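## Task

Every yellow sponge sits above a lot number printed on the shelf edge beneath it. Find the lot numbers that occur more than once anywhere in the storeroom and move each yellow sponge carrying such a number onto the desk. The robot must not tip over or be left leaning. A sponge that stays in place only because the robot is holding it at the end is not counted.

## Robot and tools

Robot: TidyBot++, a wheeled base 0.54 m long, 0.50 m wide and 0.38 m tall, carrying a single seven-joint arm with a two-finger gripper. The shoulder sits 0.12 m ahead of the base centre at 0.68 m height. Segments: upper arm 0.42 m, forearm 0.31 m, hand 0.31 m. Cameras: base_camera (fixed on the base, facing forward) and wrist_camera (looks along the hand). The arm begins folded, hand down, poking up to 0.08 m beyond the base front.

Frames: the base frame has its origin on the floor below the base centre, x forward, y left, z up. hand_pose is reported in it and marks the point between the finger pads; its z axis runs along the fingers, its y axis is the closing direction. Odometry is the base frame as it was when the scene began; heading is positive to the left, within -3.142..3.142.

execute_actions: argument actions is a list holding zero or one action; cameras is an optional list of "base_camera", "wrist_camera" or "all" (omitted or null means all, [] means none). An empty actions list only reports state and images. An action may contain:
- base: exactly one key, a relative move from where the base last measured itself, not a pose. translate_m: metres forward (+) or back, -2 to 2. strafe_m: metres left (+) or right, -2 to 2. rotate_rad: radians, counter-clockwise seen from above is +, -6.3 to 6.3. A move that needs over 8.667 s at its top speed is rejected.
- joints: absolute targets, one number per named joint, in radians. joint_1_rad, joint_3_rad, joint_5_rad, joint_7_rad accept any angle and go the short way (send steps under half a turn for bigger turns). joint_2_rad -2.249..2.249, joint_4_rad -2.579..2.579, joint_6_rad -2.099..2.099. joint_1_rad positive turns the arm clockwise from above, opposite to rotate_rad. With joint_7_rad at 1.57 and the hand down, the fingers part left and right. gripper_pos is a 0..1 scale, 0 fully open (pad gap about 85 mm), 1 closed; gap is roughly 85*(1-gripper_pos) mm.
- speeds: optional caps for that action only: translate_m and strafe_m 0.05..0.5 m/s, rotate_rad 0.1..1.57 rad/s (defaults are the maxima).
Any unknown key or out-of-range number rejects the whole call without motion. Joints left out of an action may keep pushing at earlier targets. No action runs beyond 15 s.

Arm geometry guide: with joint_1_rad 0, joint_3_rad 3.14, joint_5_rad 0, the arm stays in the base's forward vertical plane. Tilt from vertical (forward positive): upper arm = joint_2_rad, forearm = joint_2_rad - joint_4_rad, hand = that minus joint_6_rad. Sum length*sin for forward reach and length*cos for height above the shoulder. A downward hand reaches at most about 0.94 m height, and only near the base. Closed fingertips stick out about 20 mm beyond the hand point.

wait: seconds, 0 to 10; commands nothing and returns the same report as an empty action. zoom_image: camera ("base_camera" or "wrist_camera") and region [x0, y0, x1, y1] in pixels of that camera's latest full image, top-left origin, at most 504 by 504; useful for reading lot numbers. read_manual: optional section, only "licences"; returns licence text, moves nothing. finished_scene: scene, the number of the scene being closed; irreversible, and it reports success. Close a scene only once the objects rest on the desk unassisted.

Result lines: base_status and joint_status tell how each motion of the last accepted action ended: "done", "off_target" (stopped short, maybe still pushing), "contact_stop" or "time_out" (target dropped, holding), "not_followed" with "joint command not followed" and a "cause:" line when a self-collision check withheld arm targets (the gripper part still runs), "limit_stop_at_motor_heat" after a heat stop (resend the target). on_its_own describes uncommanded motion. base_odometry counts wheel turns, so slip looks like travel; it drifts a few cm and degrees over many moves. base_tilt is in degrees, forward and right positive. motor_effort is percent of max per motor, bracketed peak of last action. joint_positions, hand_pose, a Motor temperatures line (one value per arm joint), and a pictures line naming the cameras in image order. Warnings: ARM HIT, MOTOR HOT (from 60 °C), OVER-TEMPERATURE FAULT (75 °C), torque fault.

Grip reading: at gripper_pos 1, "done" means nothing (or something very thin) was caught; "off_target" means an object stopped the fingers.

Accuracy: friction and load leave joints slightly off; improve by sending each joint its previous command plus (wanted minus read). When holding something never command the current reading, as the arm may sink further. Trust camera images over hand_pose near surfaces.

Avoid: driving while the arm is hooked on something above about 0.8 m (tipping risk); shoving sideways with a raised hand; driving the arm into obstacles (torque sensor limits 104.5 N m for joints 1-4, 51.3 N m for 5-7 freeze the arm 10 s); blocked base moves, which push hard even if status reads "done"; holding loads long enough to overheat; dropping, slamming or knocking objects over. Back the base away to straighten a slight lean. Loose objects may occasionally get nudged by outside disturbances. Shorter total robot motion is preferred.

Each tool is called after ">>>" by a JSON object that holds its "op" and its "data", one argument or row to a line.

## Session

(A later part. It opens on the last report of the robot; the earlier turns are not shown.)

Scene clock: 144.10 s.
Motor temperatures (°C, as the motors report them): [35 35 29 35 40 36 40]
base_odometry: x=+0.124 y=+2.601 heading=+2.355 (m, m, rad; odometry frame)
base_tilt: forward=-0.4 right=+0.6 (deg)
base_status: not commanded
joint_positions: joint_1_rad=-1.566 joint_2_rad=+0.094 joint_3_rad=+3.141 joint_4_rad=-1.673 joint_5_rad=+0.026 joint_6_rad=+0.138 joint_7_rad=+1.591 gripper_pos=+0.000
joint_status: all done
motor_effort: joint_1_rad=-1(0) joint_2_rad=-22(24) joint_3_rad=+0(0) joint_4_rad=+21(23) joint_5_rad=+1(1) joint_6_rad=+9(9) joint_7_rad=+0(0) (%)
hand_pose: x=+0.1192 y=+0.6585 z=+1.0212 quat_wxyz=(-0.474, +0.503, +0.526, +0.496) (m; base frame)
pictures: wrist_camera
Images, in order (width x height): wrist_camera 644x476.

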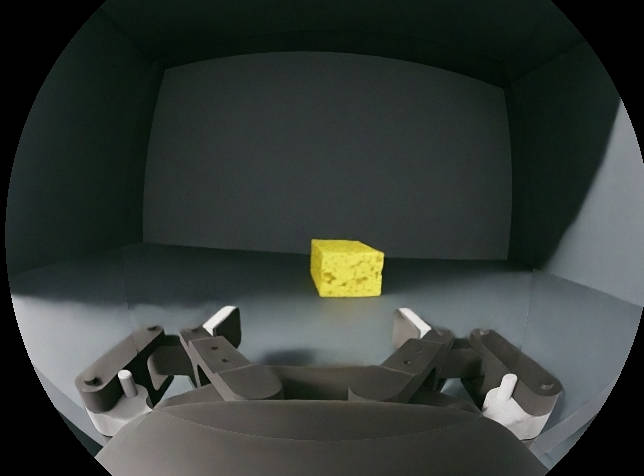

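>>> {"op": "execute_actions", "data": {
  "actions": [
    {"base":{"translate_m":0.027}}
  ],
  "cameras": []
}}

>>> {"op": "execute_actions", "data": {
  "actions": [
    {"base":{"strafe_m":0.13},"speeds":{"strafe_m":0.1}}
  ],
  "cameras": ["wrist_camera"]
}}

>>> {"op": "execute_actions", "data": {
  "actions": [
    {"joints":{"gripper_pos":1}}
  ],
  "cameras": ["wrist_camera"]
}}

Scene clock: 145.13 s.
Motor temperatures (°C, as the motors report them): [35 35 29 35 40 36 40]
base_odometry: x=+0.106 y=+2.621 heading=+2.355 (m, m, rad; odometry frame)
base_tilt: forward=-0.3 right=+0.6 (deg)
base_status: done
joint_positions: joint_1_rad=-1.566 joint_2_rad=+0.094 joint_3_rad=+3.142 joint_4_rad=-1.673 joint_5_rad=+0.026 joint_6_rad=+0.139 joint_7_rad=+1.591 gripper_pos=+0.000
joint_status: not commanded
motor_effort: joint_1_rad=+0(2) joint_2_rad=-22(24) joint_3_rad=+0(3) joint_4_rad=+21(22) joint_5_rad=+1(1) joint_6_rad=+9(9) joint_7_rad=+0(0) (%)
hand_pose: x=+0.1203 y=+0.6585 z=+1.0215 quat_wxyz=(-0.474, +0.503, +0.525, +0.497) (m; base frame)
pictures: none
No camera images: the call's "cameras" was empty. Leave "cameras" out to get every camera's image.

Scene clock: 147.00 s.
Motor temperatures (°C, as the motors report them): [35 35 29 35 40 36 40]
base_odometry: x=+0.013 y=+2.529 heading=+2.355 (m, m, rad; odometry frame)
base_tilt: forward=-0.3 right=+0.6 (deg)
base_status: done
joint_positions: joint_1_rad=-1.566 joint_2_rad=+0.080 joint_3_rad=+3.142 joint_4_rad=-1.680 joint_5_rad=+0.026 joint_6_rad=+0.149 joint_7_rad=+1.591 gripper_pos=+0.000
joint_status: not commanded
motor_effort: joint_1_rad=-1(1) joint_2_rad=-21(25) joint_3_rad=+0(3) joint_4_rad=+20(34) joint_5_rad=+1(1) joint_6_rad=+8(18) joint_7_rad=+0(0) (%)
hand_pose: x=+0.1201 y=+0.6534 z=+1.0299 quat_wxyz=(-0.478, +0.499, +0.521, +0.501) (m; base frame)
pictures: wrist_camera
Images, in order (width x height): wrist_camera 644x476.

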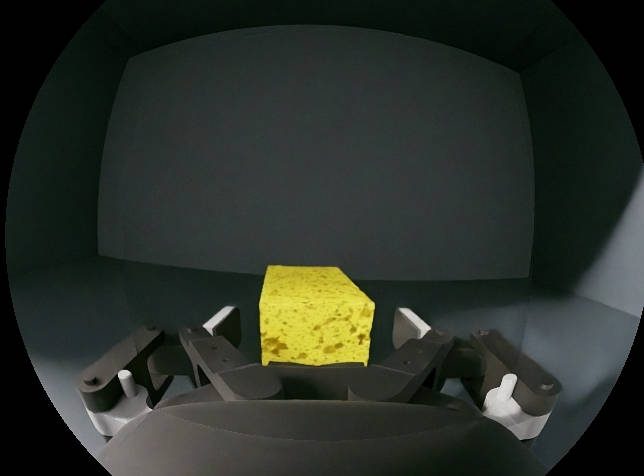

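Scene clock: 148.10 s.
Motor temperatures (°C, as the motors report them): [35 35 29 35 40 36 40]
base_odometry: x=+0.013 y=+2.529 heading=+2.355 (m, m, rad; odometry frame)
base_tilt: forward=-0.3 right=+0.6 (deg)
base_status: not commanded
joint_positions: joint_1_rad=-1.566 joint_2_rad=+0.080 joint_3_rad=+3.142 joint_4_rad=-1.680 joint_5_rad=+0.026 joint_6_rad=+0.149 joint_7_rad=+1.591 gripper_pos=+0.999
joint_status: all done
motor_effort: joint_1_rad=+0(0) joint_2_rad=-20(21) joint_3_rad=+0(0) joint_4_rad=+20(20) joint_5_rad=+1(1) joint_6_rad=+8(8) joint_7_rad=+0(0) (%)
hand_pose: x=+0.1201 y=+0.6534 z=+1.0299 quat_wxyz=(-0.478, +0.499, +0.521, +0.501) (m; base frame)
pictures: wrist_camera
Images, in order (width x height): wrist_camera 644x476.

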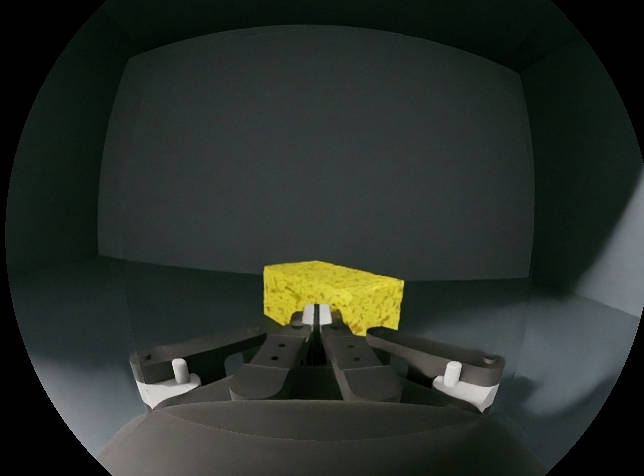

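>>> {"op": "execute_actions", "data": {
  "actions": [
    {"base":{"strafe_m":-0.07},"joints":{"gripper_pos":0}}
  ],
  "cameras": ["wrist_camera"]
}}

Scene clock: 149.33 s.
Motor temperatures (°C, as the motors report them): [35 35 29 35 40 36 40]
base_odometry: x=+0.063 y=+2.578 heading=+2.355 (m, m, rad; odometry frame)
base_tilt: forward=-0.3 right=+0.6 (deg)
base_status: done
joint_positions: joint_1_rad=-1.566 joint_2_rad=+0.082 joint_3_rad=+3.142 joint_4_rad=-1.680 joint_5_rad=+0.026 joint_6_rad=+0.154 joint_7_rad=+1.591 gripper_pos=+0.000
joint_status: all done
motor_effort: joint_1_rad=+1(1) joint_2_rad=-19(22) joint_3_rad=+1(1) joint_4_rad=+18(21) joint_5_rad=+1(1) joint_6_rad=+7(9) joint_7_rad=+0(0) (%)
hand_pose: x=+0.1200 y=+0.6541 z=+1.0301 quat_wxyz=(-0.479, +0.498, +0.520, +0.502) (m; base frame)
pictures: wrist_camera
Images, in order (width x height): wrist_camera 644x476.

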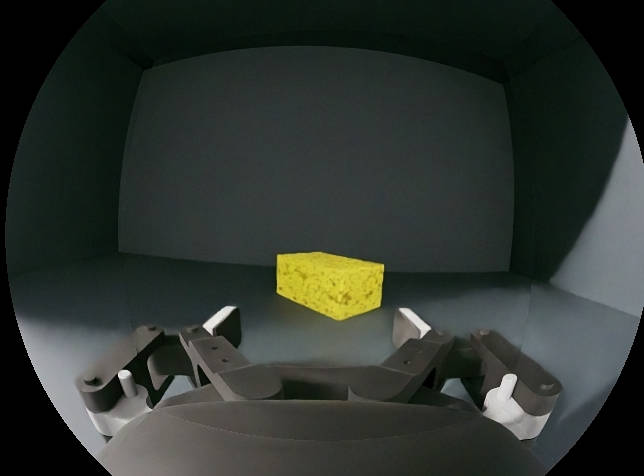

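Mirror of earlier: shift right so left finger rotates it.

>>> {"op": "execute_actions", "data": {
  "actions": [
    {"base":{"translate_m":0.03}}
  ],
  "cameras": []
}}

>>> {"op": "execute_actions", "data": {
  "actions": [
    {"base":{"strafe_m":0.18},"speeds":{"strafe_m":0.1}}
  ],
  "cameras": ["wrist_camera"]
}}

Scene clock: 150.30 s.
Motor temperatures (°C, as the motors report them): [35 35 29 35 40 36 40]
base_odometry: x=+0.042 y=+2.599 heading=+2.355 (m, m, rad; odometry frame)
base_tilt: forward=-0.3 right=+0.6 (deg)
base_status: done
joint_positions: joint_1_rad=-1.569 joint_2_rad=+0.082 joint_3_rad=+3.140 joint_4_rad=-1.680 joint_5_rad=+0.026 joint_6_rad=+0.154 joint_7_rad=+1.591 gripper_pos=+0.000
joint_status: not commanded
motor_effort: joint_1_rad=-1(3) joint_2_rad=-20(20) joint_3_rad=+0(3) joint_4_rad=+19(18) joint_5_rad=+1(1) joint_6_rad=+7(8) joint_7_rad=+0(0) (%)
hand_pose: x=+0.1169 y=+0.6541 z=+1.0302 quat_wxyz=(-0.480, +0.497, +0.521, +0.501) (m; base frame)
pictures: none
No camera images: the call's "cameras" was empty. Leave "cameras" out to get every camera's image.

Scene clock: 152.67 s.
Motor temperatures (°C, as the motors report them): [35 35 29 35 40 36 40]
base_odometry: x=-0.086 y=+2.472 heading=+2.355 (m, m, rad; odometry frame)
base_tilt: forward=-0.3 right=+0.6 (deg)
base_status: done
joint_positions: joint_1_rad=-1.569 joint_2_rad=+0.082 joint_3_rad=+3.140 joint_4_rad=-1.680 joint_5_rad=+0.026 joint_6_rad=+0.155 joint_7_rad=+1.591 gripper_pos=+0.000
joint_status: not commanded
motor_effort: joint_1_rad=-1(0) joint_2_rad=-20(21) joint_3_rad=+0(1) joint_4_rad=+19(21) joint_5_rad=+1(1) joint_6_rad=+8(9) joint_7_rad=+0(0) (%)
hand_pose: x=+0.1169 y=+0.6541 z=+1.0303 quat_wxyz=(-0.480, +0.496, +0.521, +0.501) (m; base frame)
pictures: wrist_camera
Images, in order (width x height): wrist_camera 644x476.

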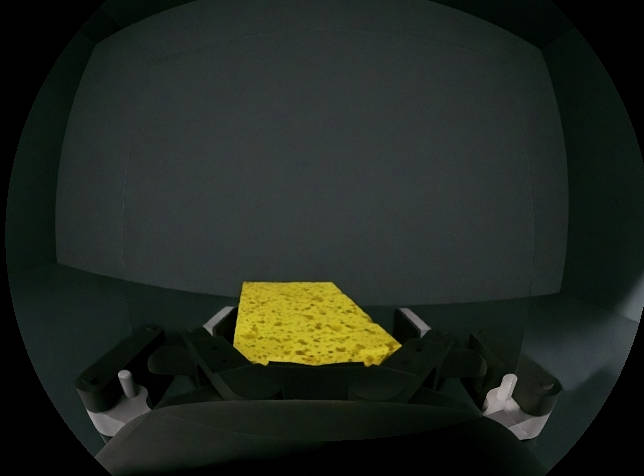

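>>> {"op": "execute_actions", "data": {
  "actions": [
    {"joints":{"gripper_pos":1}}
  ],
  "cameras": []
}}

>>> {"op": "execute_actions", "data": {
  "actions": [
    {"joints":{"joint_4_rad":-1.6}}
  ],
  "cameras": []
}}

>>> {"op": "execute_actions", "data": {
  "actions": [
    {"base":{"strafe_m":-0.3},"joints":{"joint_2_rad":-0.3,"joint_4_rad":-1.95}}
  ],
  "cameras": ["wrist_camera"]
}}

Scene clock: 153.90 s.
Motor temperatures (°C, as the motors report them): [35 35 29 35 40 36 40]
base_odometry: x=-0.086 y=+2.472 heading=+2.355 (m, m, rad; odometry frame)
base_tilt: forward=-0.4 right=+0.6 (deg)
base_status: not commanded
joint_positions: joint_1_rad=-1.569 joint_2_rad=+0.082 joint_3_rad=+3.140 joint_4_rad=-1.680 joint_5_rad=+0.026 joint_6_rad=+0.155 joint_7_rad=+1.591 gripper_pos=+0.378
joint_status: gripper_pos off_target (ended at +0.378, target +1.000)
motor_effort: joint_1_rad=+0(1) joint_2_rad=-19(20) joint_3_rad=+0(0) joint_4_rad=+19(19) joint_5_rad=+1(1) joint_6_rad=+8(8) joint_7_rad=+0(0) (%)
hand_pose: x=+0.1169 y=+0.6541 z=+1.0303 quat_wxyz=(-0.480, +0.496, +0.521, +0.501) (m; base frame)
pictures: none
No camera images: the call's "cameras" was empty. Leave "cameras" out to get every camera's image.

Scene clock: 154.80 s.
Motor temperatures (°C, as the motors report them): [35 35 29 35 40 36 40]
base_odometry: x=-0.086 y=+2.472 heading=+2.355 (m, m, rad; odometry frame)
base_tilt: forward=-0.4 right=+0.6 (deg)
base_status: not commanded
joint_positions: joint_1_rad=-1.569 joint_2_rad=+0.095 joint_3_rad=+3.140 joint_4_rad=-1.621 joint_5_rad=+0.026 joint_6_rad=+0.155 joint_7_rad=+1.591 gripper_pos=+0.378
joint_status: all done
motor_effort: joint_1_rad=+0(0) joint_2_rad=-23(24) joint_3_rad=+0(0) joint_4_rad=+22(23) joint_5_rad=+1(1) joint_6_rad=+9(10) joint_7_rad=+0(0) (%)
hand_pose: x=+0.1169 y=+0.6621 z=+1.0587 quat_wxyz=(-0.492, +0.485, +0.509, +0.513) (m; base frame)
pictures: none
No camera images: the call's "cameras" was empty. Leave "cameras" out to get every camera's image.

Scene clock: 156.83 s.
Motor temperatures (°C, as the motors report them): [35 35 29 35 40 36 40]
base_odometry: x=+0.126 y=+2.684 heading=+2.356 (m, m, rad; odometry frame)
base_tilt: forward=-0.4 right=+0.6 (deg)
base_status: done
joint_positions: joint_1_rad=-1.569 joint_2_rad=-0.304 joint_3_rad=+3.140 joint_4_rad=-1.930 joint_5_rad=+0.026 joint_6_rad=+0.155 joint_7_rad=+1.591 gripper_pos=+0.378
joint_status: all done
motor_effort: joint_1_rad=-1(2) joint_2_rad=-10(27) joint_3_rad=+1(3) joint_4_rad=+22(22) joint_5_rad=+1(0) joint_6_rad=+9(9) joint_7_rad=+0(0) (%)
hand_pose: x=+0.1163 y=+0.4977 z=+1.0969 quat_wxyz=(-0.513, +0.462, +0.486, +0.535) (m; base frame)
pictures: wrist_camera
Images, in order (width x height): wrist_camera 644x476.

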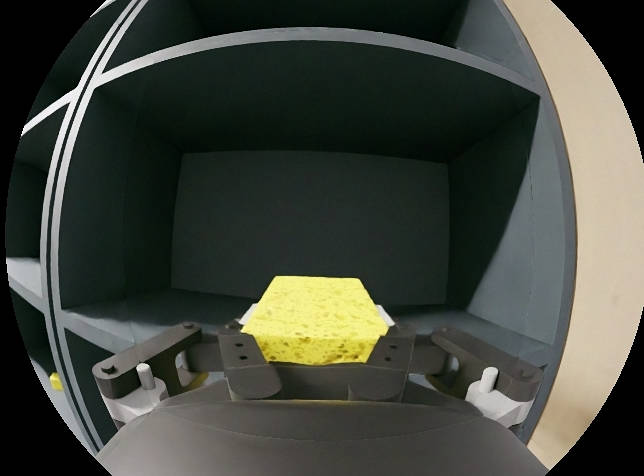

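>>> {"op": "execute_actions", "data": {
  "actions": [
    {"base":{"translate_m":-1.9},"joints":{"joint_4_rad":-2.51,"joint_6_rad":0.63}}
  ],
  "cameras": []
}}

>>> {"op": "execute_actions", "data": {
  "actions": [
    {"base":{"translate_m":-1.8}}
  ]
}}

Scene clock: 162.23 s.
Motor temperatures (°C, as the motors report them): [35 35 29 35 40 36 40]
base_odometry: x=+1.469 y=+1.340 heading=+2.356 (m, m, rad; odometry frame)
base_tilt: forward=-0.4 right=+0.6 (deg)
base_status: done
joint_positions: joint_1_rad=-1.569 joint_2_rad=-0.304 joint_3_rad=+3.140 joint_4_rad=-2.489 joint_5_rad=+0.026 joint_6_rad=+0.596 joint_7_rad=+1.591 gripper_pos=+0.378
joint_status: all done
motor_effort: joint_1_rad=-1(1) joint_2_rad=-7(11) joint_3_rad=+0(2) joint_4_rad=+19(22) joint_5_rad=+0(0) joint_6_rad=+9(10) joint_7_rad=+0(0) (%)
hand_pose: x=+0.1133 y=+0.4422 z=+0.8964 quat_wxyz=(-0.489, +0.490, +0.518, +0.502) (m; base frame)
pictures: none
No camera images: the call's "cameras" was empty. Leave "cameras" out to get every camera's image.

Scene clock: 170.63 s.
Motor temperatures (°C, as the motors report them): [35 35 29 35 40 36 40]
base_odometry: x=+2.740 y=+0.068 heading=+2.354 (m, m, rad; odometry frame)
base_tilt: forward=-0.4 right=+0.6 (deg)
base_status: translate_m time_out (by the wheels' count: -1.798 of -1.800)
joint_positions: joint_1_rad=-1.569 joint_2_rad=-0.303 joint_3_rad=+3.140 joint_4_rad=-2.489 joint_5_rad=+0.026 joint_6_rad=+0.598 joint_7_rad=+1.591 gripper_pos=+0.378
joint_status: not commanded
motor_effort: joint_1_rad=+0(1) joint_2_rad=-7(12) joint_3_rad=+0(3) joint_4_rad=+19(20) joint_5_rad=+1(0) joint_6_rad=+9(10) joint_7_rad=-1(0) (%)
hand_pose: x=+0.1132 y=+0.4424 z=+0.8966 quat_wxyz=(-0.489, +0.490, +0.518, +0.502) (m; base frame)
pictures: base_camera, wrist_camera
Images, in order (width x height): base_camera 644x364, wrist_camera 644x476.

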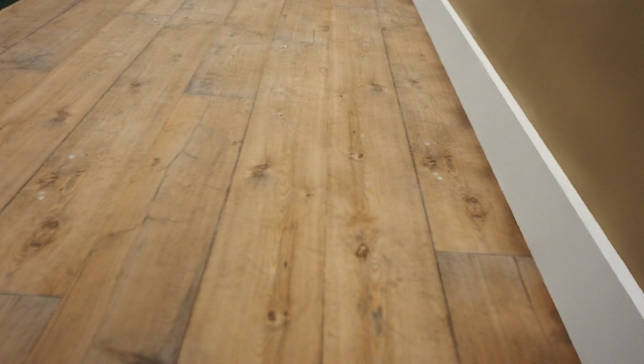

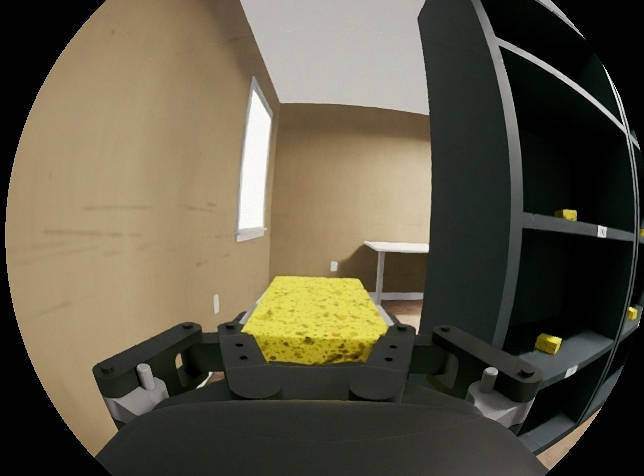

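>>> {"op": "execute_actions", "data": {
  "actions": [
    {"base":{"strafe_m":0.1}}
  ],
  "cameras": []
}}

>>> {"op": "execute_actions", "data": {
  "actions": [
    {"base":{"translate_m":-0.08}}
  ],
  "cameras": []
}}

>>> {"op": "execute_actions", "data": {
  "actions": [
    {"base":{"strafe_m":1.7}}
  ],
  "cameras": []
}}

>>> {"op": "execute_actions", "data": {
  "actions": [
    {"base":{"translate_m":0.9}}
  ]
}}

Scene clock: 172.07 s.
Motor temperatures (°C, as the motors report them): [35 35 29 35 40 36 40]
base_odometry: x=+2.669 y=-0.003 heading=+2.354 (m, m, rad; odometry frame)
base_tilt: forward=-0.3 right=+0.6 (deg)
base_status: done
joint_positions: joint_1_rad=-1.569 joint_2_rad=-0.299 joint_3_rad=+3.140 joint_4_rad=-2.490 joint_5_rad=+0.026 joint_6_rad=+0.599 joint_7_rad=+1.591 gripper_pos=+0.378
joint_status: not commanded
motor_effort: joint_1_rad=-1(1) joint_2_rad=-7(9) joint_3_rad=+1(1) joint_4_rad=+18(21) joint_5_rad=+1(1) joint_6_rad=+9(10) joint_7_rad=+0(0) (%)
hand_pose: x=+0.1132 y=+0.4431 z=+0.8943 quat_wxyz=(-0.488, +0.491, +0.519, +0.501) (m; base frame)
pictures: none
No camera images: the call's "cameras" was empty. Leave "cameras" out to get every camera's image.

Scene clock: 173.23 s.
Motor temperatures (°C, as the motors report them): [35 35 29 35 40 36 40]
base_odometry: x=+2.726 y=-0.060 heading=+2.354 (m, m, rad; odometry frame)
base_tilt: forward=-0.4 right=+0.6 (deg)
base_status: done
joint_positions: joint_1_rad=-1.569 joint_2_rad=-0.299 joint_3_rad=+3.140 joint_4_rad=-2.490 joint_5_rad=+0.026 joint_6_rad=+0.599 joint_7_rad=+1.591 gripper_pos=+0.378
joint_status: not commanded
motor_effort: joint_1_rad=-1(1) joint_2_rad=-8(8) joint_3_rad=+0(2) joint_4_rad=+18(19) joint_5_rad=+1(0) joint_6_rad=+9(9) joint_7_rad=+0(0) (%)
hand_pose: x=+0.1132 y=+0.4430 z=+0.8942 quat_wxyz=(-0.488, +0.491, +0.519, +0.501) (m; base frame)
pictures: none
No camera images: the call's "cameras" was empty. Leave "cameras" out to get every camera's image.

Scene clock: 178.00 s.
Motor temperatures (°C, as the motors report them): [35 35 29 35 40 36 40]
base_odometry: x=+1.522 y=-1.260 heading=+2.354 (m, m, rad; odometry frame)
base_tilt: forward=-0.3 right=+0.6 (deg)
base_status: done
joint_positions: joint_1_rad=-1.569 joint_2_rad=-0.299 joint_3_rad=+3.140 joint_4_rad=-2.491 joint_5_rad=+0.026 joint_6_rad=+0.599 joint_7_rad=+1.591 gripper_pos=+0.378
joint_status: not commanded
motor_effort: joint_1_rad=-1(1) joint_2_rad=-7(9) joint_3_rad=+0(1) joint_4_rad=+19(20) joint_5_rad=+1(0) joint_6_rad=+9(10) joint_7_rad=+0(1) (%)
hand_pose: x=+0.1132 y=+0.4427 z=+0.8941 quat_wxyz=(-0.488, +0.491, +0.519, +0.501) (m; base frame)
pictures: none
No camera images: the call's "cameras" was empty. Leave "cameras" out to get every camera's image.

Scene clock: 181.17 s.
Motor temperatures (°C, as the motors report them): [35 35 29 35 40 36 40]
base_odometry: x=+0.886 y=-0.623 heading=+2.355 (m, m, rad; odometry frame)
base_tilt: forward=-0.3 right=+0.6 (deg)
base_status: done
joint_positions: joint_1_rad=-1.569 joint_2_rad=-0.299 joint_3_rad=+3.140 joint_4_rad=-2.491 joint_5_rad=+0.026 joint_6_rad=+0.599 joint_7_rad=+1.591 gripper_pos=+0.378
joint_status: not commanded
motor_effort: joint_1_rad=+0(1) joint_2_rad=-8(8) joint_3_rad=+0(2) joint_4_rad=+18(19) joint_5_rad=+0(0) joint_6_rad=+9(9) joint_7_rad=+0(0) (%)
hand_pose: x=+0.1132 y=+0.4427 z=+0.8940 quat_wxyz=(-0.488, +0.491, +0.519, +0.501) (m; base frame)
pictures: base_camera, wrist_camera
Images, in order (width x height): base_camera 644x364, wrist_camera 644x476.

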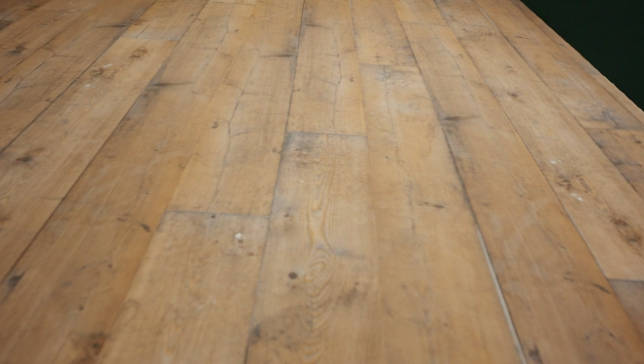

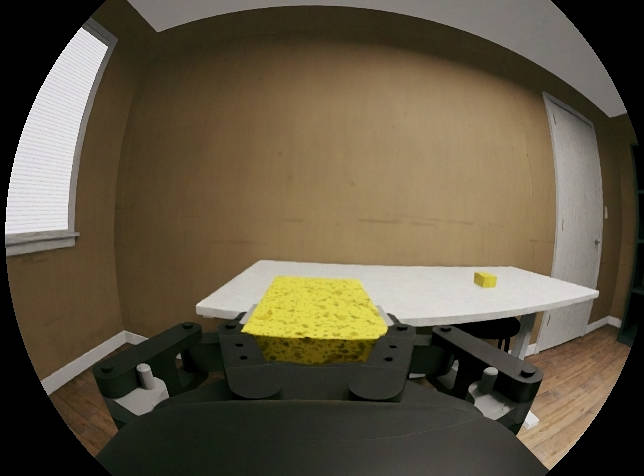

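>>> {"op": "execute_actions", "data": {
  "actions": [
    {"base":{"strafe_m":0.2},"joints":{"joint_2_rad":0.85,"joint_4_rad":-1.14,"joint_6_rad":0.42}}
  ],
  "cameras": []
}}

>>> {"op": "execute_actions", "data": {
  "actions": [
    {"joints":{"joint_2_rad":0.9}}
  ],
  "cameras": ["wrist_camera"]
}}

Scene clock: 188.93 s.
Motor temperatures (°C, as the motors report them): [35 35 29 35 40 36 40]
base_odometry: x=+0.744 y=-0.764 heading=+2.354 (m, m, rad; odometry frame)
base_tilt: forward=-0.4 right=+0.5 (deg)
base_status: done
joint_positions: joint_1_rad=-1.569 joint_2_rad=+0.845 joint_3_rad=+3.140 joint_4_rad=-1.167 joint_5_rad=+0.026 joint_6_rad=+0.451 joint_7_rad=+1.591 gripper_pos=+0.378
joint_status: all done
motor_effort: joint_1_rad=+0(0) joint_2_rad=-43(44) joint_3_rad=+0(1) joint_4_rad=+20(21) joint_5_rad=+1(1) joint_6_rad=+9(11) joint_7_rad=+0(0) (%)
hand_pose: x=+0.1150 y=+0.9102 z=+0.8302 quat_wxyz=(-0.494, +0.484, +0.510, +0.510) (m; base frame)
pictures: none
No camera images: the call's "cameras" was empty. Leave "cameras" out to get every camera's image.

Scene clock: 189.83 s.
Motor temperatures (°C, as the motors report them): [35 35 29 35 40 36 40]
base_odometry: x=+0.745 y=-0.764 heading=+2.354 (m, m, rad; odometry frame)
base_tilt: forward=-0.4 right=+0.5 (deg)
base_status: not commanded
joint_positions: joint_1_rad=-1.569 joint_2_rad=+0.897 joint_3_rad=+3.140 joint_4_rad=-1.162 joint_5_rad=+0.026 joint_6_rad=+0.449 joint_7_rad=+1.591 gripper_pos=+0.378
joint_status: all done
motor_effort: joint_1_rad=+0(0) joint_2_rad=-44(46) joint_3_rad=-1(1) joint_4_rad=+20(21) joint_5_rad=+1(1) joint_6_rad=+9(9) joint_7_rad=+0(0) (%)
hand_pose: x=+0.1150 y=+0.9175 z=+0.7852 quat_wxyz=(-0.483, +0.496, +0.523, +0.498) (m; base frame)
pictures: wrist_camera
Images, in order (width x height): wrist_camera 644x476.

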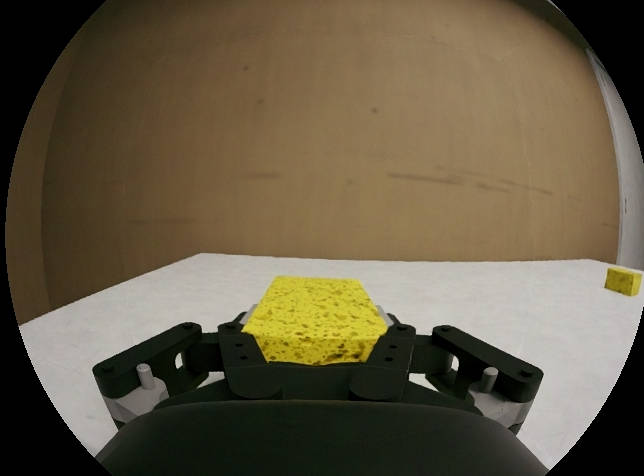

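>>> {"op": "execute_actions", "data": {
  "actions": [
    {"joints":{"joint_2_rad":0.92}}
  ],
  "cameras": []
}}

>>> {"op": "execute_actions", "data": {
  "actions": [
    {"joints":{"gripper_pos":0}}
  ],
  "cameras": []
}}

>>> {"op": "execute_actions", "data": {
  "actions": [
    {"base":{"strafe_m":-0.12},"joints":{"joint_2_rad":0.8}}
  ],
  "cameras": []
}}

>>> {"op": "execute_actions", "data": {
  "actions": [
    {"base":{"translate_m":1.7},"joints":{"joint_1_rad":0,"joint_2_rad":0.08,"joint_4_rad":-1.66,"joint_6_rad":0.16}}
  ],
  "cameras": []
}}

>>> {"op": "execute_actions", "data": {
  "actions": [
    {"base":{"strafe_m":0.65}}
  ]
}}

Scene clock: 190.87 s.
Motor temperatures (°C, as the motors report them): [35 35 29 35 40 36 40]
base_odometry: x=+0.745 y=-0.764 heading=+2.354 (m, m, rad; odometry frame)
base_tilt: forward=-0.4 right=+0.5 (deg)
base_status: not commanded
joint_positions: joint_1_rad=-1.569 joint_2_rad=+0.910 joint_3_rad=+3.140 joint_4_rad=-1.162 joint_5_rad=+0.026 joint_6_rad=+0.449 joint_7_rad=+1.591 gripper_pos=+0.378
joint_status: all done
motor_effort: joint_1_rad=+0(1) joint_2_rad=-45(45) joint_3_rad=-1(1) joint_4_rad=+20(20) joint_5_rad=+1(1) joint_6_rad=+9(9) joint_7_rad=-1(0) (%)
hand_pose: x=+0.1150 y=+0.9188 z=+0.7733 quat_wxyz=(-0.479, +0.499, +0.526, +0.495) (m; base frame)
pictures: none
No camera images: the call's "cameras" was empty. Leave "cameras" out to get every camera's image.

Scene clock: 191.97 s.
Motor temperatures (°C, as the motors report them): [35 35 29 35 40 36 40]
base_odometry: x=+0.745 y=-0.764 heading=+2.354 (m, m, rad; odometry frame)
base_tilt: forward=-0.3 right=+0.5 (deg)
base_status: not commanded
joint_positions: joint_1_rad=-1.569 joint_2_rad=+0.910 joint_3_rad=+3.140 joint_4_rad=-1.162 joint_5_rad=+0.026 joint_6_rad=+0.449 joint_7_rad=+1.591 gripper_pos=+0.000
joint_status: all done
motor_effort: joint_1_rad=+0(0) joint_2_rad=-44(44) joint_3_rad=-1(0) joint_4_rad=+19(20) joint_5_rad=+1(1) joint_6_rad=+9(10) joint_7_rad=+0(0) (%)
hand_pose: x=+0.1150 y=+0.9188 z=+0.7733 quat_wxyz=(-0.479, +0.499, +0.526, +0.495) (m; base frame)
pictures: none
No camera images: the call's "cameras" was empty. Leave "cameras" out to get every camera's image.

Scene clock: 193.40 s.
Motor temperatures (°C, as the motors report them): [35 35 29 35 40 36 40]
base_odometry: x=+0.829 y=-0.680 heading=+2.355 (m, m, rad; odometry frame)
base_tilt: forward=-0.3 right=+0.6 (deg)
base_status: done
joint_positions: joint_1_rad=-1.569 joint_2_rad=+0.793 joint_3_rad=+3.140 joint_4_rad=-1.156 joint_5_rad=+0.026 joint_6_rad=+0.448 joint_7_rad=+1.591 gripper_pos=+0.000
joint_status: all done
motor_effort: joint_1_rad=-1(4) joint_2_rad=-42(49) joint_3_rad=-1(2) joint_4_rad=+20(21) joint_5_rad=+1(0) joint_6_rad=+9(10) joint_7_rad=+0(1) (%)
hand_pose: x=+0.1150 y=+0.9025 z=+0.8825 quat_wxyz=(-0.509, +0.469, +0.495, +0.525) (m; base frame)
pictures: none
No camera images: the call's "cameras" was empty. Leave "cameras" out to get every camera's image.

Scene clock: 198.17 s.
Motor temperatures (°C, as the motors report them): [35 35 29 35 40 36 40]
base_odometry: x=-0.370 y=+0.525 heading=+2.354 (m, m, rad; odometry frame)
base_tilt: forward=-0.3 right=+0.6 (deg)
base_status: done
joint_positions: joint_1_rad=-0.012 joint_2_rad=+0.091 joint_3_rad=+3.144 joint_4_rad=-1.636 joint_5_rad=+0.026 joint_6_rad=+0.191 joint_7_rad=+1.591 gripper_pos=+0.000
joint_status: all done
motor_effort: joint_1_rad=+0(6) joint_2_rad=-22(44) joint_3_rad=+0(3) joint_4_rad=+21(23) joint_5_rad=+1(0) joint_6_rad=+9(8) joint_7_rad=-1(0) (%)
hand_pose: x=+0.7788 y=+0.0090 z=+1.0625 quat_wxyz=(+0.011, +0.695, +0.021, +0.719) (m; base frame)
pictures: none
No camera images: the call's "cameras" was empty. Leave "cameras" out to get every camera's image.

Scene clock: 200.83 s.
Motor temperatures (°C, as the motors report them): [35 35 29 35 40 36 40]
base_odometry: x=-0.831 y=+0.067 heading=+2.354 (m, m, rad; odometry frame)
base_tilt: forward=-0.3 right=+0.6 (deg)
base_status: done
joint_positions: joint_1_rad=-0.009 joint_2_rad=+0.091 joint_3_rad=+3.144 joint_4_rad=-1.637 joint_5_rad=+0.026 joint_6_rad=+0.190 joint_7_rad=+1.591 gripper_pos=+0.000
joint_status: not commanded
motor_effort: joint_1_rad=+0(3) joint_2_rad=-22(23) joint_3_rad=+0(2) joint_4_rad=+22(22) joint_5_rad=+1(0) joint_6_rad=+8(9) joint_7_rad=+0(0) (%)
hand_pose: x=+0.7788 y=+0.0074 z=+1.0618 quat_wxyz=(+0.012, +0.695, +0.020, +0.718) (m; base frame)
pictures: base_camera, wrist_camera
Images, in order (width x height): base_camera 644x364, wrist_camera 644x476.

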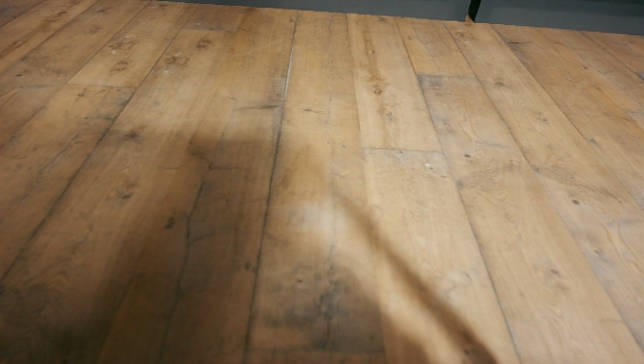

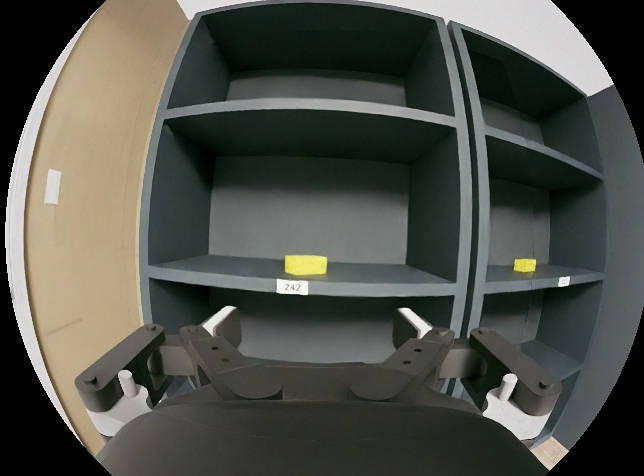

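>>> {"op": "execute_actions", "data": {
  "actions": [
    {"base":{"translate_m":0.38},"joints":{"joint_4_rad":-1.7,"joint_6_rad":0.13}}
  ],
  "cameras": ["wrist_camera"]
}}

Scene clock: 203.07 s.
Motor temperatures (°C, as the motors report them): [35 35 29 35 40 36 40]
base_odometry: x=-1.099 y=+0.336 heading=+2.355 (m, m, rad; odometry frame)
base_tilt: forward=-0.3 right=+0.6 (deg)
base_status: done
joint_positions: joint_1_rad=-0.009 joint_2_rad=+0.085 joint_3_rad=+3.144 joint_4_rad=-1.681 joint_5_rad=+0.026 joint_6_rad=+0.158 joint_7_rad=+1.591 gripper_pos=+0.000
joint_status: all done
motor_effort: joint_1_rad=+0(2) joint_2_rad=-22(26) joint_3_rad=+0(1) joint_4_rad=+22(22) joint_5_rad=+1(1) joint_6_rad=+10(10) joint_7_rad=+0(0) (%)
hand_pose: x=+0.7742 y=+0.0071 z=+1.0283 quat_wxyz=(+0.012, +0.720, +0.020, +0.694) (m; base frame)
pictures: wrist_camera
Images, in order (width x height): wrist_camera 644x476.

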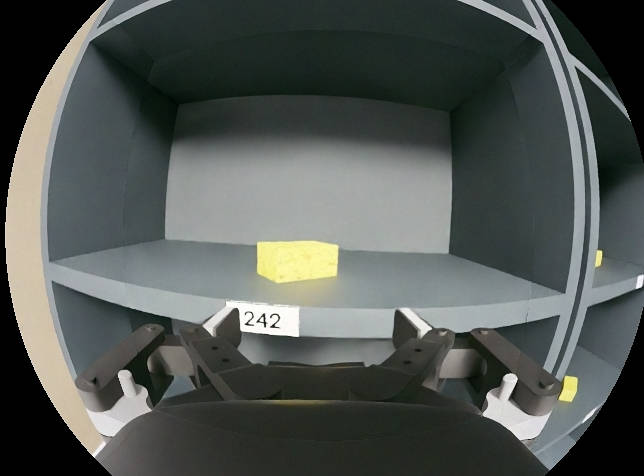

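>>> {"op": "execute_actions", "data": {
  "actions": [
    {"base":{"strafe_m":0.045},"joints":{"joint_6_rad":0.2}}
  ],
  "cameras": []
}}

>>> {"op": "execute_actions", "data": {
  "actions": [
    {"base":{"translate_m":0.3},"speeds":{"translate_m":0.1}}
  ],
  "cameras": ["wrist_camera"]
}}

Scene clock: 204.17 s.
Motor temperatures (°C, as the motors report them): [35 35 29 35 40 36 40]
base_odometry: x=-1.132 y=+0.304 heading=+2.354 (m, m, rad; odometry frame)
base_tilt: forward=-0.3 right=+0.6 (deg)
base_status: done
joint_positions: joint_1_rad=-0.007 joint_2_rad=+0.085 joint_3_rad=+3.140 joint_4_rad=-1.681 joint_5_rad=+0.026 joint_6_rad=+0.172 joint_7_rad=+1.591 gripper_pos=+0.000
joint_status: all done
motor_effort: joint_1_rad=+0(2) joint_2_rad=-22(23) joint_3_rad=+0(2) joint_4_rad=+21(22) joint_5_rad=+1(1) joint_6_rad=+9(10) joint_7_rad=+0(0) (%)
hand_pose: x=+0.7743 y=+0.0084 z=+1.0325 quat_wxyz=(+0.011, +0.715, +0.021, +0.698) (m; base frame)
pictures: none
No camera images: the call's "cameras" was empty. Leave "cameras" out to get every camera's image.

Scene clock: 207.73 s.
Motor temperatures (°C, as the motors report them): [35 35 29 35 40 36 40]
base_odometry: x=-1.344 y=+0.517 heading=+2.355 (m, m, rad; odometry frame)
base_tilt: forward=-0.3 right=+0.6 (deg)
base_status: done
joint_positions: joint_1_rad=-0.007 joint_2_rad=+0.082 joint_3_rad=+3.140 joint_4_rad=-1.682 joint_5_rad=+0.026 joint_6_rad=+0.172 joint_7_rad=+1.591 gripper_pos=+0.000
joint_status: not commanded
motor_effort: joint_1_rad=+0(1) joint_2_rad=-22(25) joint_3_rad=+0(0) joint_4_rad=+22(24) joint_5_rad=+1(1) joint_6_rad=+9(10) joint_7_rad=+0(0) (%)
hand_pose: x=+0.7733 y=+0.0084 z=+1.0340 quat_wxyz=(+0.011, +0.714, +0.021, +0.699) (m; base frame)
pictures: wrist_camera
Images, in order (width x height): wrist_camera 644x476.

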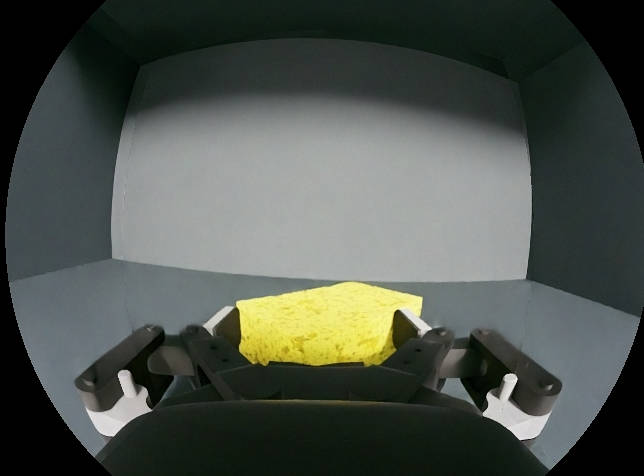

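>>> {"op": "execute_actions", "data": {
  "actions": [
    {"base":{"translate_m":-0.05}}
  ],
  "cameras": []
}}

>>> {"op": "execute_actions", "data": {
  "actions": [
    {"base":{"strafe_m":0.025}}
  ],
  "cameras": []
}}

>>> {"op": "execute_actions", "data": {
  "actions": [
    {"base":{"translate_m":0.12},"speeds":{"translate_m":0.1}}
  ],
  "cameras": ["wrist_camera"]
}}

Scene clock: 208.93 s.
Motor temperatures (°C, as the motors report them): [35 35 29 35 40 36 40]
base_odometry: x=-1.308 y=+0.481 heading=+2.354 (m, m, rad; odometry frame)
base_tilt: forward=-0.3 right=+0.6 (deg)
base_status: done
joint_positions: joint_1_rad=-0.007 joint_2_rad=+0.077 joint_3_rad=+3.140 joint_4_rad=-1.682 joint_5_rad=+0.026 joint_6_rad=+0.172 joint_7_rad=+1.591 gripper_pos=+0.000
joint_status: not commanded
motor_effort: joint_1_rad=-1(1) joint_2_rad=-22(25) joint_3_rad=+0(1) joint_4_rad=+21(21) joint_5_rad=+1(1) joint_6_rad=+9(9) joint_7_rad=+0(0) (%)
hand_pose: x=+0.7713 y=+0.0084 z=+1.0377 quat_wxyz=(+0.011, +0.712, +0.021, +0.701) (m; base frame)
pictures: none
No camera images: the call's "cameras" was empty. Leave "cameras" out to get every camera's image.

Scene clock: 209.73 s.
Motor temperatures (°C, as the motors report them): [35 35 29 35 40 36 40]
base_odometry: x=-1.326 y=+0.464 heading=+2.354 (m, m, rad; odometry frame)
base_tilt: forward=-0.3 right=+0.6 (deg)
base_status: done
joint_positions: joint_1_rad=-0.006 joint_2_rad=+0.077 joint_3_rad=+3.139 joint_4_rad=-1.682 joint_5_rad=+0.026 joint_6_rad=+0.172 joint_7_rad=+1.591 gripper_pos=+0.000
joint_status: not commanded
motor_effort: joint_1_rad=+0(3) joint_2_rad=-22(24) joint_3_rad=+0(2) joint_4_rad=+21(22) joint_5_rad=+1(0) joint_6_rad=+9(10) joint_7_rad=-1(0) (%)
hand_pose: x=+0.7712 y=+0.0087 z=+1.0377 quat_wxyz=(+0.011, +0.712, +0.021, +0.701) (m; base frame)
pictures: none
No camera images: the call's "cameras" was empty. Leave "cameras" out to get every camera's image.

Scene clock: 211.50 s.
Motor temperatures (°C, as the motors report them): [35 35 29 35 40 36 40]
base_odometry: x=-1.411 y=+0.549 heading=+2.354 (m, m, rad; odometry frame)
base_tilt: forward=-0.3 right=+0.6 (deg)
base_status: done
joint_positions: joint_1_rad=-0.006 joint_2_rad=+0.079 joint_3_rad=+3.139 joint_4_rad=-1.683 joint_5_rad=+0.026 joint_6_rad=+0.173 joint_7_rad=+1.591 gripper_pos=+0.000
joint_status: not commanded
motor_effort: joint_1_rad=+0(0) joint_2_rad=-22(25) joint_3_rad=+0(0) joint_4_rad=+21(23) joint_5_rad=+1(1) joint_6_rad=+9(10) joint_7_rad=+0(1) (%)
hand_pose: x=+0.7719 y=+0.0087 z=+1.0363 quat_wxyz=(+0.011, +0.713, +0.021, +0.701) (m; base frame)
pictures: wrist_camera
Images, in order (width x height): wrist_camera 644x476.

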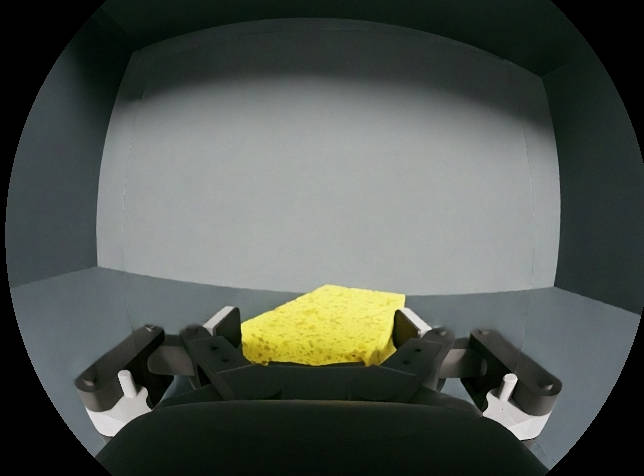

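>>> {"op": "execute_actions", "data": {
  "actions": [
    {"base":{"translate_m":0.03},"speeds":{"translate_m":0.1}}
  ],
  "cameras": []
}}

>>> {"op": "execute_actions", "data": {
  "actions": [
    {"joints":{"gripper_pos":1}}
  ],
  "cameras": ["wrist_camera"]
}}

Scene clock: 212.53 s.
Motor temperatures (°C, as the motors report them): [35 35 29 35 40 36 40]
base_odometry: x=-1.432 y=+0.570 heading=+2.355 (m, m, rad; odometry frame)
base_tilt: forward=-0.3 right=+0.6 (deg)
base_status: done
joint_positions: joint_1_rad=-0.006 joint_2_rad=+0.082 joint_3_rad=+3.139 joint_4_rad=-1.683 joint_5_rad=+0.026 joint_6_rad=+0.173 joint_7_rad=+1.591 gripper_pos=+0.000
joint_status: not commanded
motor_effort: joint_1_rad=-1(1) joint_2_rad=-23(25) joint_3_rad=+0(2) joint_4_rad=+21(23) joint_5_rad=+1(0) joint_6_rad=+9(9) joint_7_rad=+0(0) (%)
hand_pose: x=+0.7732 y=+0.0087 z=+1.0339 quat_wxyz=(+0.011, +0.714, +0.021, +0.700) (m; base frame)
pictures: none
No camera images: the call's "cameras" was empty. Leave "cameras" out to get every camera's image.

Scene clock: 213.63 s.
Motor temperatures (°C, as the motors report them): [35 35 29 35 40 36 40]
base_odometry: x=-1.432 y=+0.570 heading=+2.355 (m, m, rad; odometry frame)
base_tilt: forward=-0.3 right=+0.6 (deg)
base_status: not commanded
joint_positions: joint_1_rad=-0.006 joint_2_rad=+0.082 joint_3_rad=+3.139 joint_4_rad=-1.683 joint_5_rad=+0.026 joint_6_rad=+0.173 joint_7_rad=+1.591 gripper_pos=+0.370
joint_status: gripper_pos off_target (ended at +0.370, target +1.000)
motor_effort: joint_1_rad=+0(1) joint_2_rad=-22(22) joint_3_rad=+0(0) joint_4_rad=+21(21) joint_5_rad=+1(1) joint_6_rad=+8(10) joint_7_rad=+0(0) (%)
hand_pose: x=+0.7732 y=+0.0087 z=+1.0340 quat_wxyz=(+0.011, +0.714, +0.021, +0.700) (m; base frame)
pictures: wrist_camera
Images, in order (width x height): wrist_camera 644x476.

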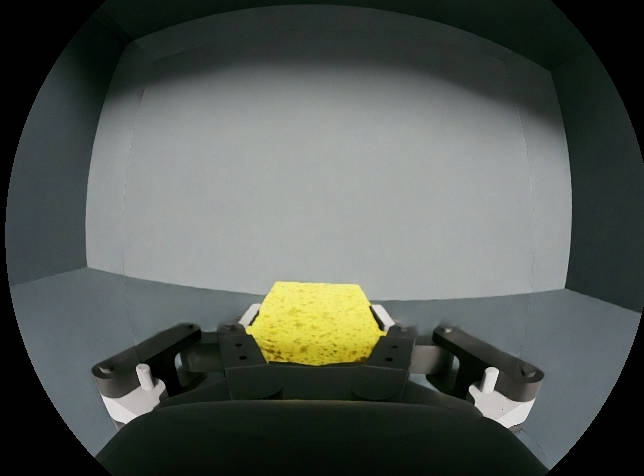

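>>> {"op": "execute_actions", "data": {
  "actions": [
    {"base":{"translate_m":-0.75},"joints":{"joint_4_rad":-1.6}}
  ],
  "cameras": []
}}

>>> {"op": "execute_actions", "data": {
  "actions": [
    {"base":{"strafe_m":-0.6}}
  ],
  "cameras": []
}}

>>> {"op": "execute_actions", "data": {
  "actions": [
    {"base":{"translate_m":-1.43},"joints":{"joint_1_rad":-1.57}}
  ],
  "cameras": []
}}

>>> {"op": "execute_actions", "data": {
  "actions": [
    {"joints":{"joint_2_rad":0.9,"joint_4_rad":-1.14,"joint_6_rad":0.47}}
  ],
  "cameras": ["wrist_camera"]
}}

Scene clock: 217.87 s.
Motor temperatures (°C, as the motors report them): [35 35 29 35 40 36 40]
base_odometry: x=-0.903 y=+0.038 heading=+2.355 (m, m, rad; odometry frame)
base_tilt: forward=-0.3 right=+0.6 (deg)
base_status: done
joint_positions: joint_1_rad=-0.006 joint_2_rad=+0.081 joint_3_rad=+3.139 joint_4_rad=-1.618 joint_5_rad=+0.026 joint_6_rad=+0.175 joint_7_rad=+1.591 gripper_pos=+0.370
joint_status: all done
motor_effort: joint_1_rad=-1(4) joint_2_rad=-23(26) joint_3_rad=+0(3) joint_4_rad=+22(23) joint_5_rad=+1(1) joint_6_rad=+9(10) joint_7_rad=+0(0) (%)
hand_pose: x=+0.7758 y=+0.0082 z=+1.0756 quat_wxyz=(+0.012, +0.690, +0.020, +0.723) (m; base frame)
pictures: none
No camera images: the call's "cameras" was empty. Leave "cameras" out to get every camera's image.

Scene clock: 220.43 s.
Motor temperatures (°C, as the motors report them): [35 35 29 35 40 36 40]
base_odometry: x=-0.478 y=+0.462 heading=+2.354 (m, m, rad; odometry frame)
base_tilt: forward=-0.3 right=+0.6 (deg)
base_status: done
joint_positions: joint_1_rad=-0.005 joint_2_rad=+0.081 joint_3_rad=+3.139 joint_4_rad=-1.617 joint_5_rad=+0.026 joint_6_rad=+0.175 joint_7_rad=+1.591 gripper_pos=+0.370
joint_status: not commanded
motor_effort: joint_1_rad=-1(2) joint_2_rad=-23(23) joint_3_rad=+0(2) joint_4_rad=+22(22) joint_5_rad=+1(0) joint_6_rad=+9(10) joint_7_rad=+0(0) (%)
hand_pose: x=+0.7758 y=+0.0081 z=+1.0757 quat_wxyz=(+0.012, +0.690, +0.020, +0.723) (m; base frame)
pictures: none
No camera images: the call's "cameras" was empty. Leave "cameras" out to get every camera's image.

Scene clock: 224.67 s.
Motor temperatures (°C, as the motors report them): [35 35 29 35 40 36 40]
base_odometry: x=+0.532 y=-0.551 heading=+2.354 (m, m, rad; odometry frame)
base_tilt: forward=-0.4 right=+0.6 (deg)
base_status: done
joint_positions: joint_1_rad=-1.561 joint_2_rad=+0.083 joint_3_rad=+3.138 joint_4_rad=-1.617 joint_5_rad=+0.026 joint_6_rad=+0.175 joint_7_rad=+1.591 gripper_pos=+0.370
joint_status: all done
motor_effort: joint_1_rad=-1(1) joint_2_rad=-23(27) joint_3_rad=+0(2) joint_4_rad=+22(24) joint_5_rad=+1(0) joint_6_rad=+9(10) joint_7_rad=+0(0) (%)
hand_pose: x=+0.1206 y=+0.6574 z=+1.0751 quat_wxyz=(-0.499, +0.478, +0.499, +0.523) (m; base frame)
pictures: none
No camera images: the call's "cameras" was empty. Leave "cameras" out to get every camera's image.

Scene clock: 226.93 s.
Motor temperatures (°C, as the motors report them): [35 35 29 35 40 36 40]
base_odometry: x=+0.532 y=-0.551 heading=+2.354 (m, m, rad; odometry frame)
base_tilt: forward=-0.4 right=+0.6 (deg)
base_status: not commanded
joint_positions: joint_1_rad=-1.561 joint_2_rad=+0.900 joint_3_rad=+3.138 joint_4_rad=-1.165 joint_5_rad=+0.026 joint_6_rad=+0.436 joint_7_rad=+1.591 gripper_pos=+0.370
joint_status: all done
motor_effort: joint_1_rad=+0(1) joint_2_rad=-44(46) joint_3_rad=-1(1) joint_4_rad=+19(21) joint_5_rad=+1(1) joint_6_rad=+9(11) joint_7_rad=+0(0) (%)
hand_pose: x=+0.1214 y=+0.9170 z=+0.7759 quat_wxyz=(-0.476, +0.503, +0.526, +0.494) (m; base frame)
pictures: wrist_camera
Images, in order (width x height): wrist_camera 644x476.

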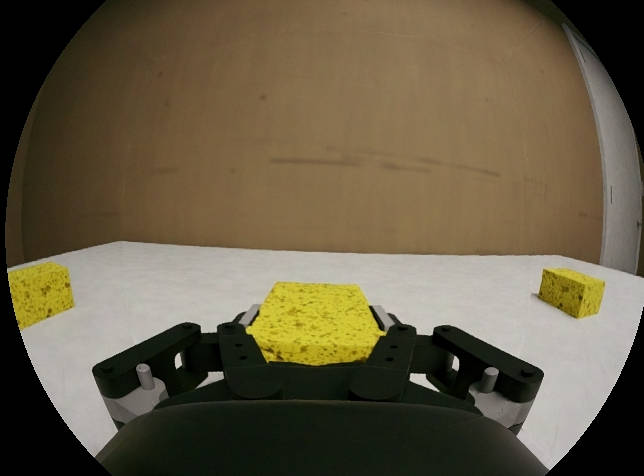

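>>> {"op": "execute_actions", "data": {
  "actions": [
    {"joints":{"gripper_pos":0}}
  ],
  "cameras": []
}}

>>> {"op": "execute_actions", "data": {
  "actions": [
    {"base":{"strafe_m":-0.12},"joints":{"joint_2_rad":0.8}}
  ],
  "cameras": []
}}

>>> {"op": "finished_scene", "data": {
  "scene": 1
}}

Scene clock: 228.27 s.
Motor temperatures (°C, as the motors report them): [35 35 29 35 40 36 40]
base_odometry: x=+0.532 y=-0.551 heading=+2.354 (m, m, rad; odometry frame)
base_tilt: forward=-0.4 right=+0.6 (deg)
base_status: not commanded
joint_positions: joint_1_rad=-1.561 joint_2_rad=+0.900 joint_3_rad=+3.138 joint_4_rad=-1.165 joint_5_rad=+0.026 joint_6_rad=+0.436 joint_7_rad=+1.591 gripper_pos=+0.000
joint_status: all done
motor_effort: joint_1_rad=+0(0) joint_2_rad=-44(44) joint_3_rad=-1(1) joint_4_rad=+20(20) joint_5_rad=+1(0) joint_6_rad=+9(9) joint_7_rad=+0(0) (%)
hand_pose: x=+0.1214 y=+0.9170 z=+0.7759 quat_wxyz=(-0.476, +0.503, +0.526, +0.494) (m; base frame)
pictures: none
No camera images: the call's "cameras" was empty. Leave "cameras" out to get every camera's image.

Scene clock: 229.60 s.
Motor temperatures (°C, as the motors report them): [35 35 29 35 40 36 40]
base_odometry: x=+0.617 y=-0.466 heading=+2.355 (m, m, rad; odometry frame)
base_tilt: forward=-0.3 right=+0.6 (deg)
base_status: done
joint_positions: joint_1_rad=-1.561 joint_2_rad=+0.792 joint_3_rad=+3.138 joint_4_rad=-1.158 joint_5_rad=+0.026 joint_6_rad=+0.442 joint_7_rad=+1.591 gripper_pos=+0.000
joint_status: all done
motor_effort: joint_1_rad=-1(0) joint_2_rad=-42(50) joint_3_rad=+0(1) joint_4_rad=+21(21) joint_5_rad=+0(1) joint_6_rad=+9(10) joint_7_rad=+0(0) (%)
hand_pose: x=+0.1213 y=+0.9022 z=+0.8799 quat_wxyz=(-0.505, +0.473, +0.495, +0.525) (m; base frame)
pictures: none
No camera images: the call's "cameras" was empty. Leave "cameras" out to get every camera's image.

The scene is finished: the task was done.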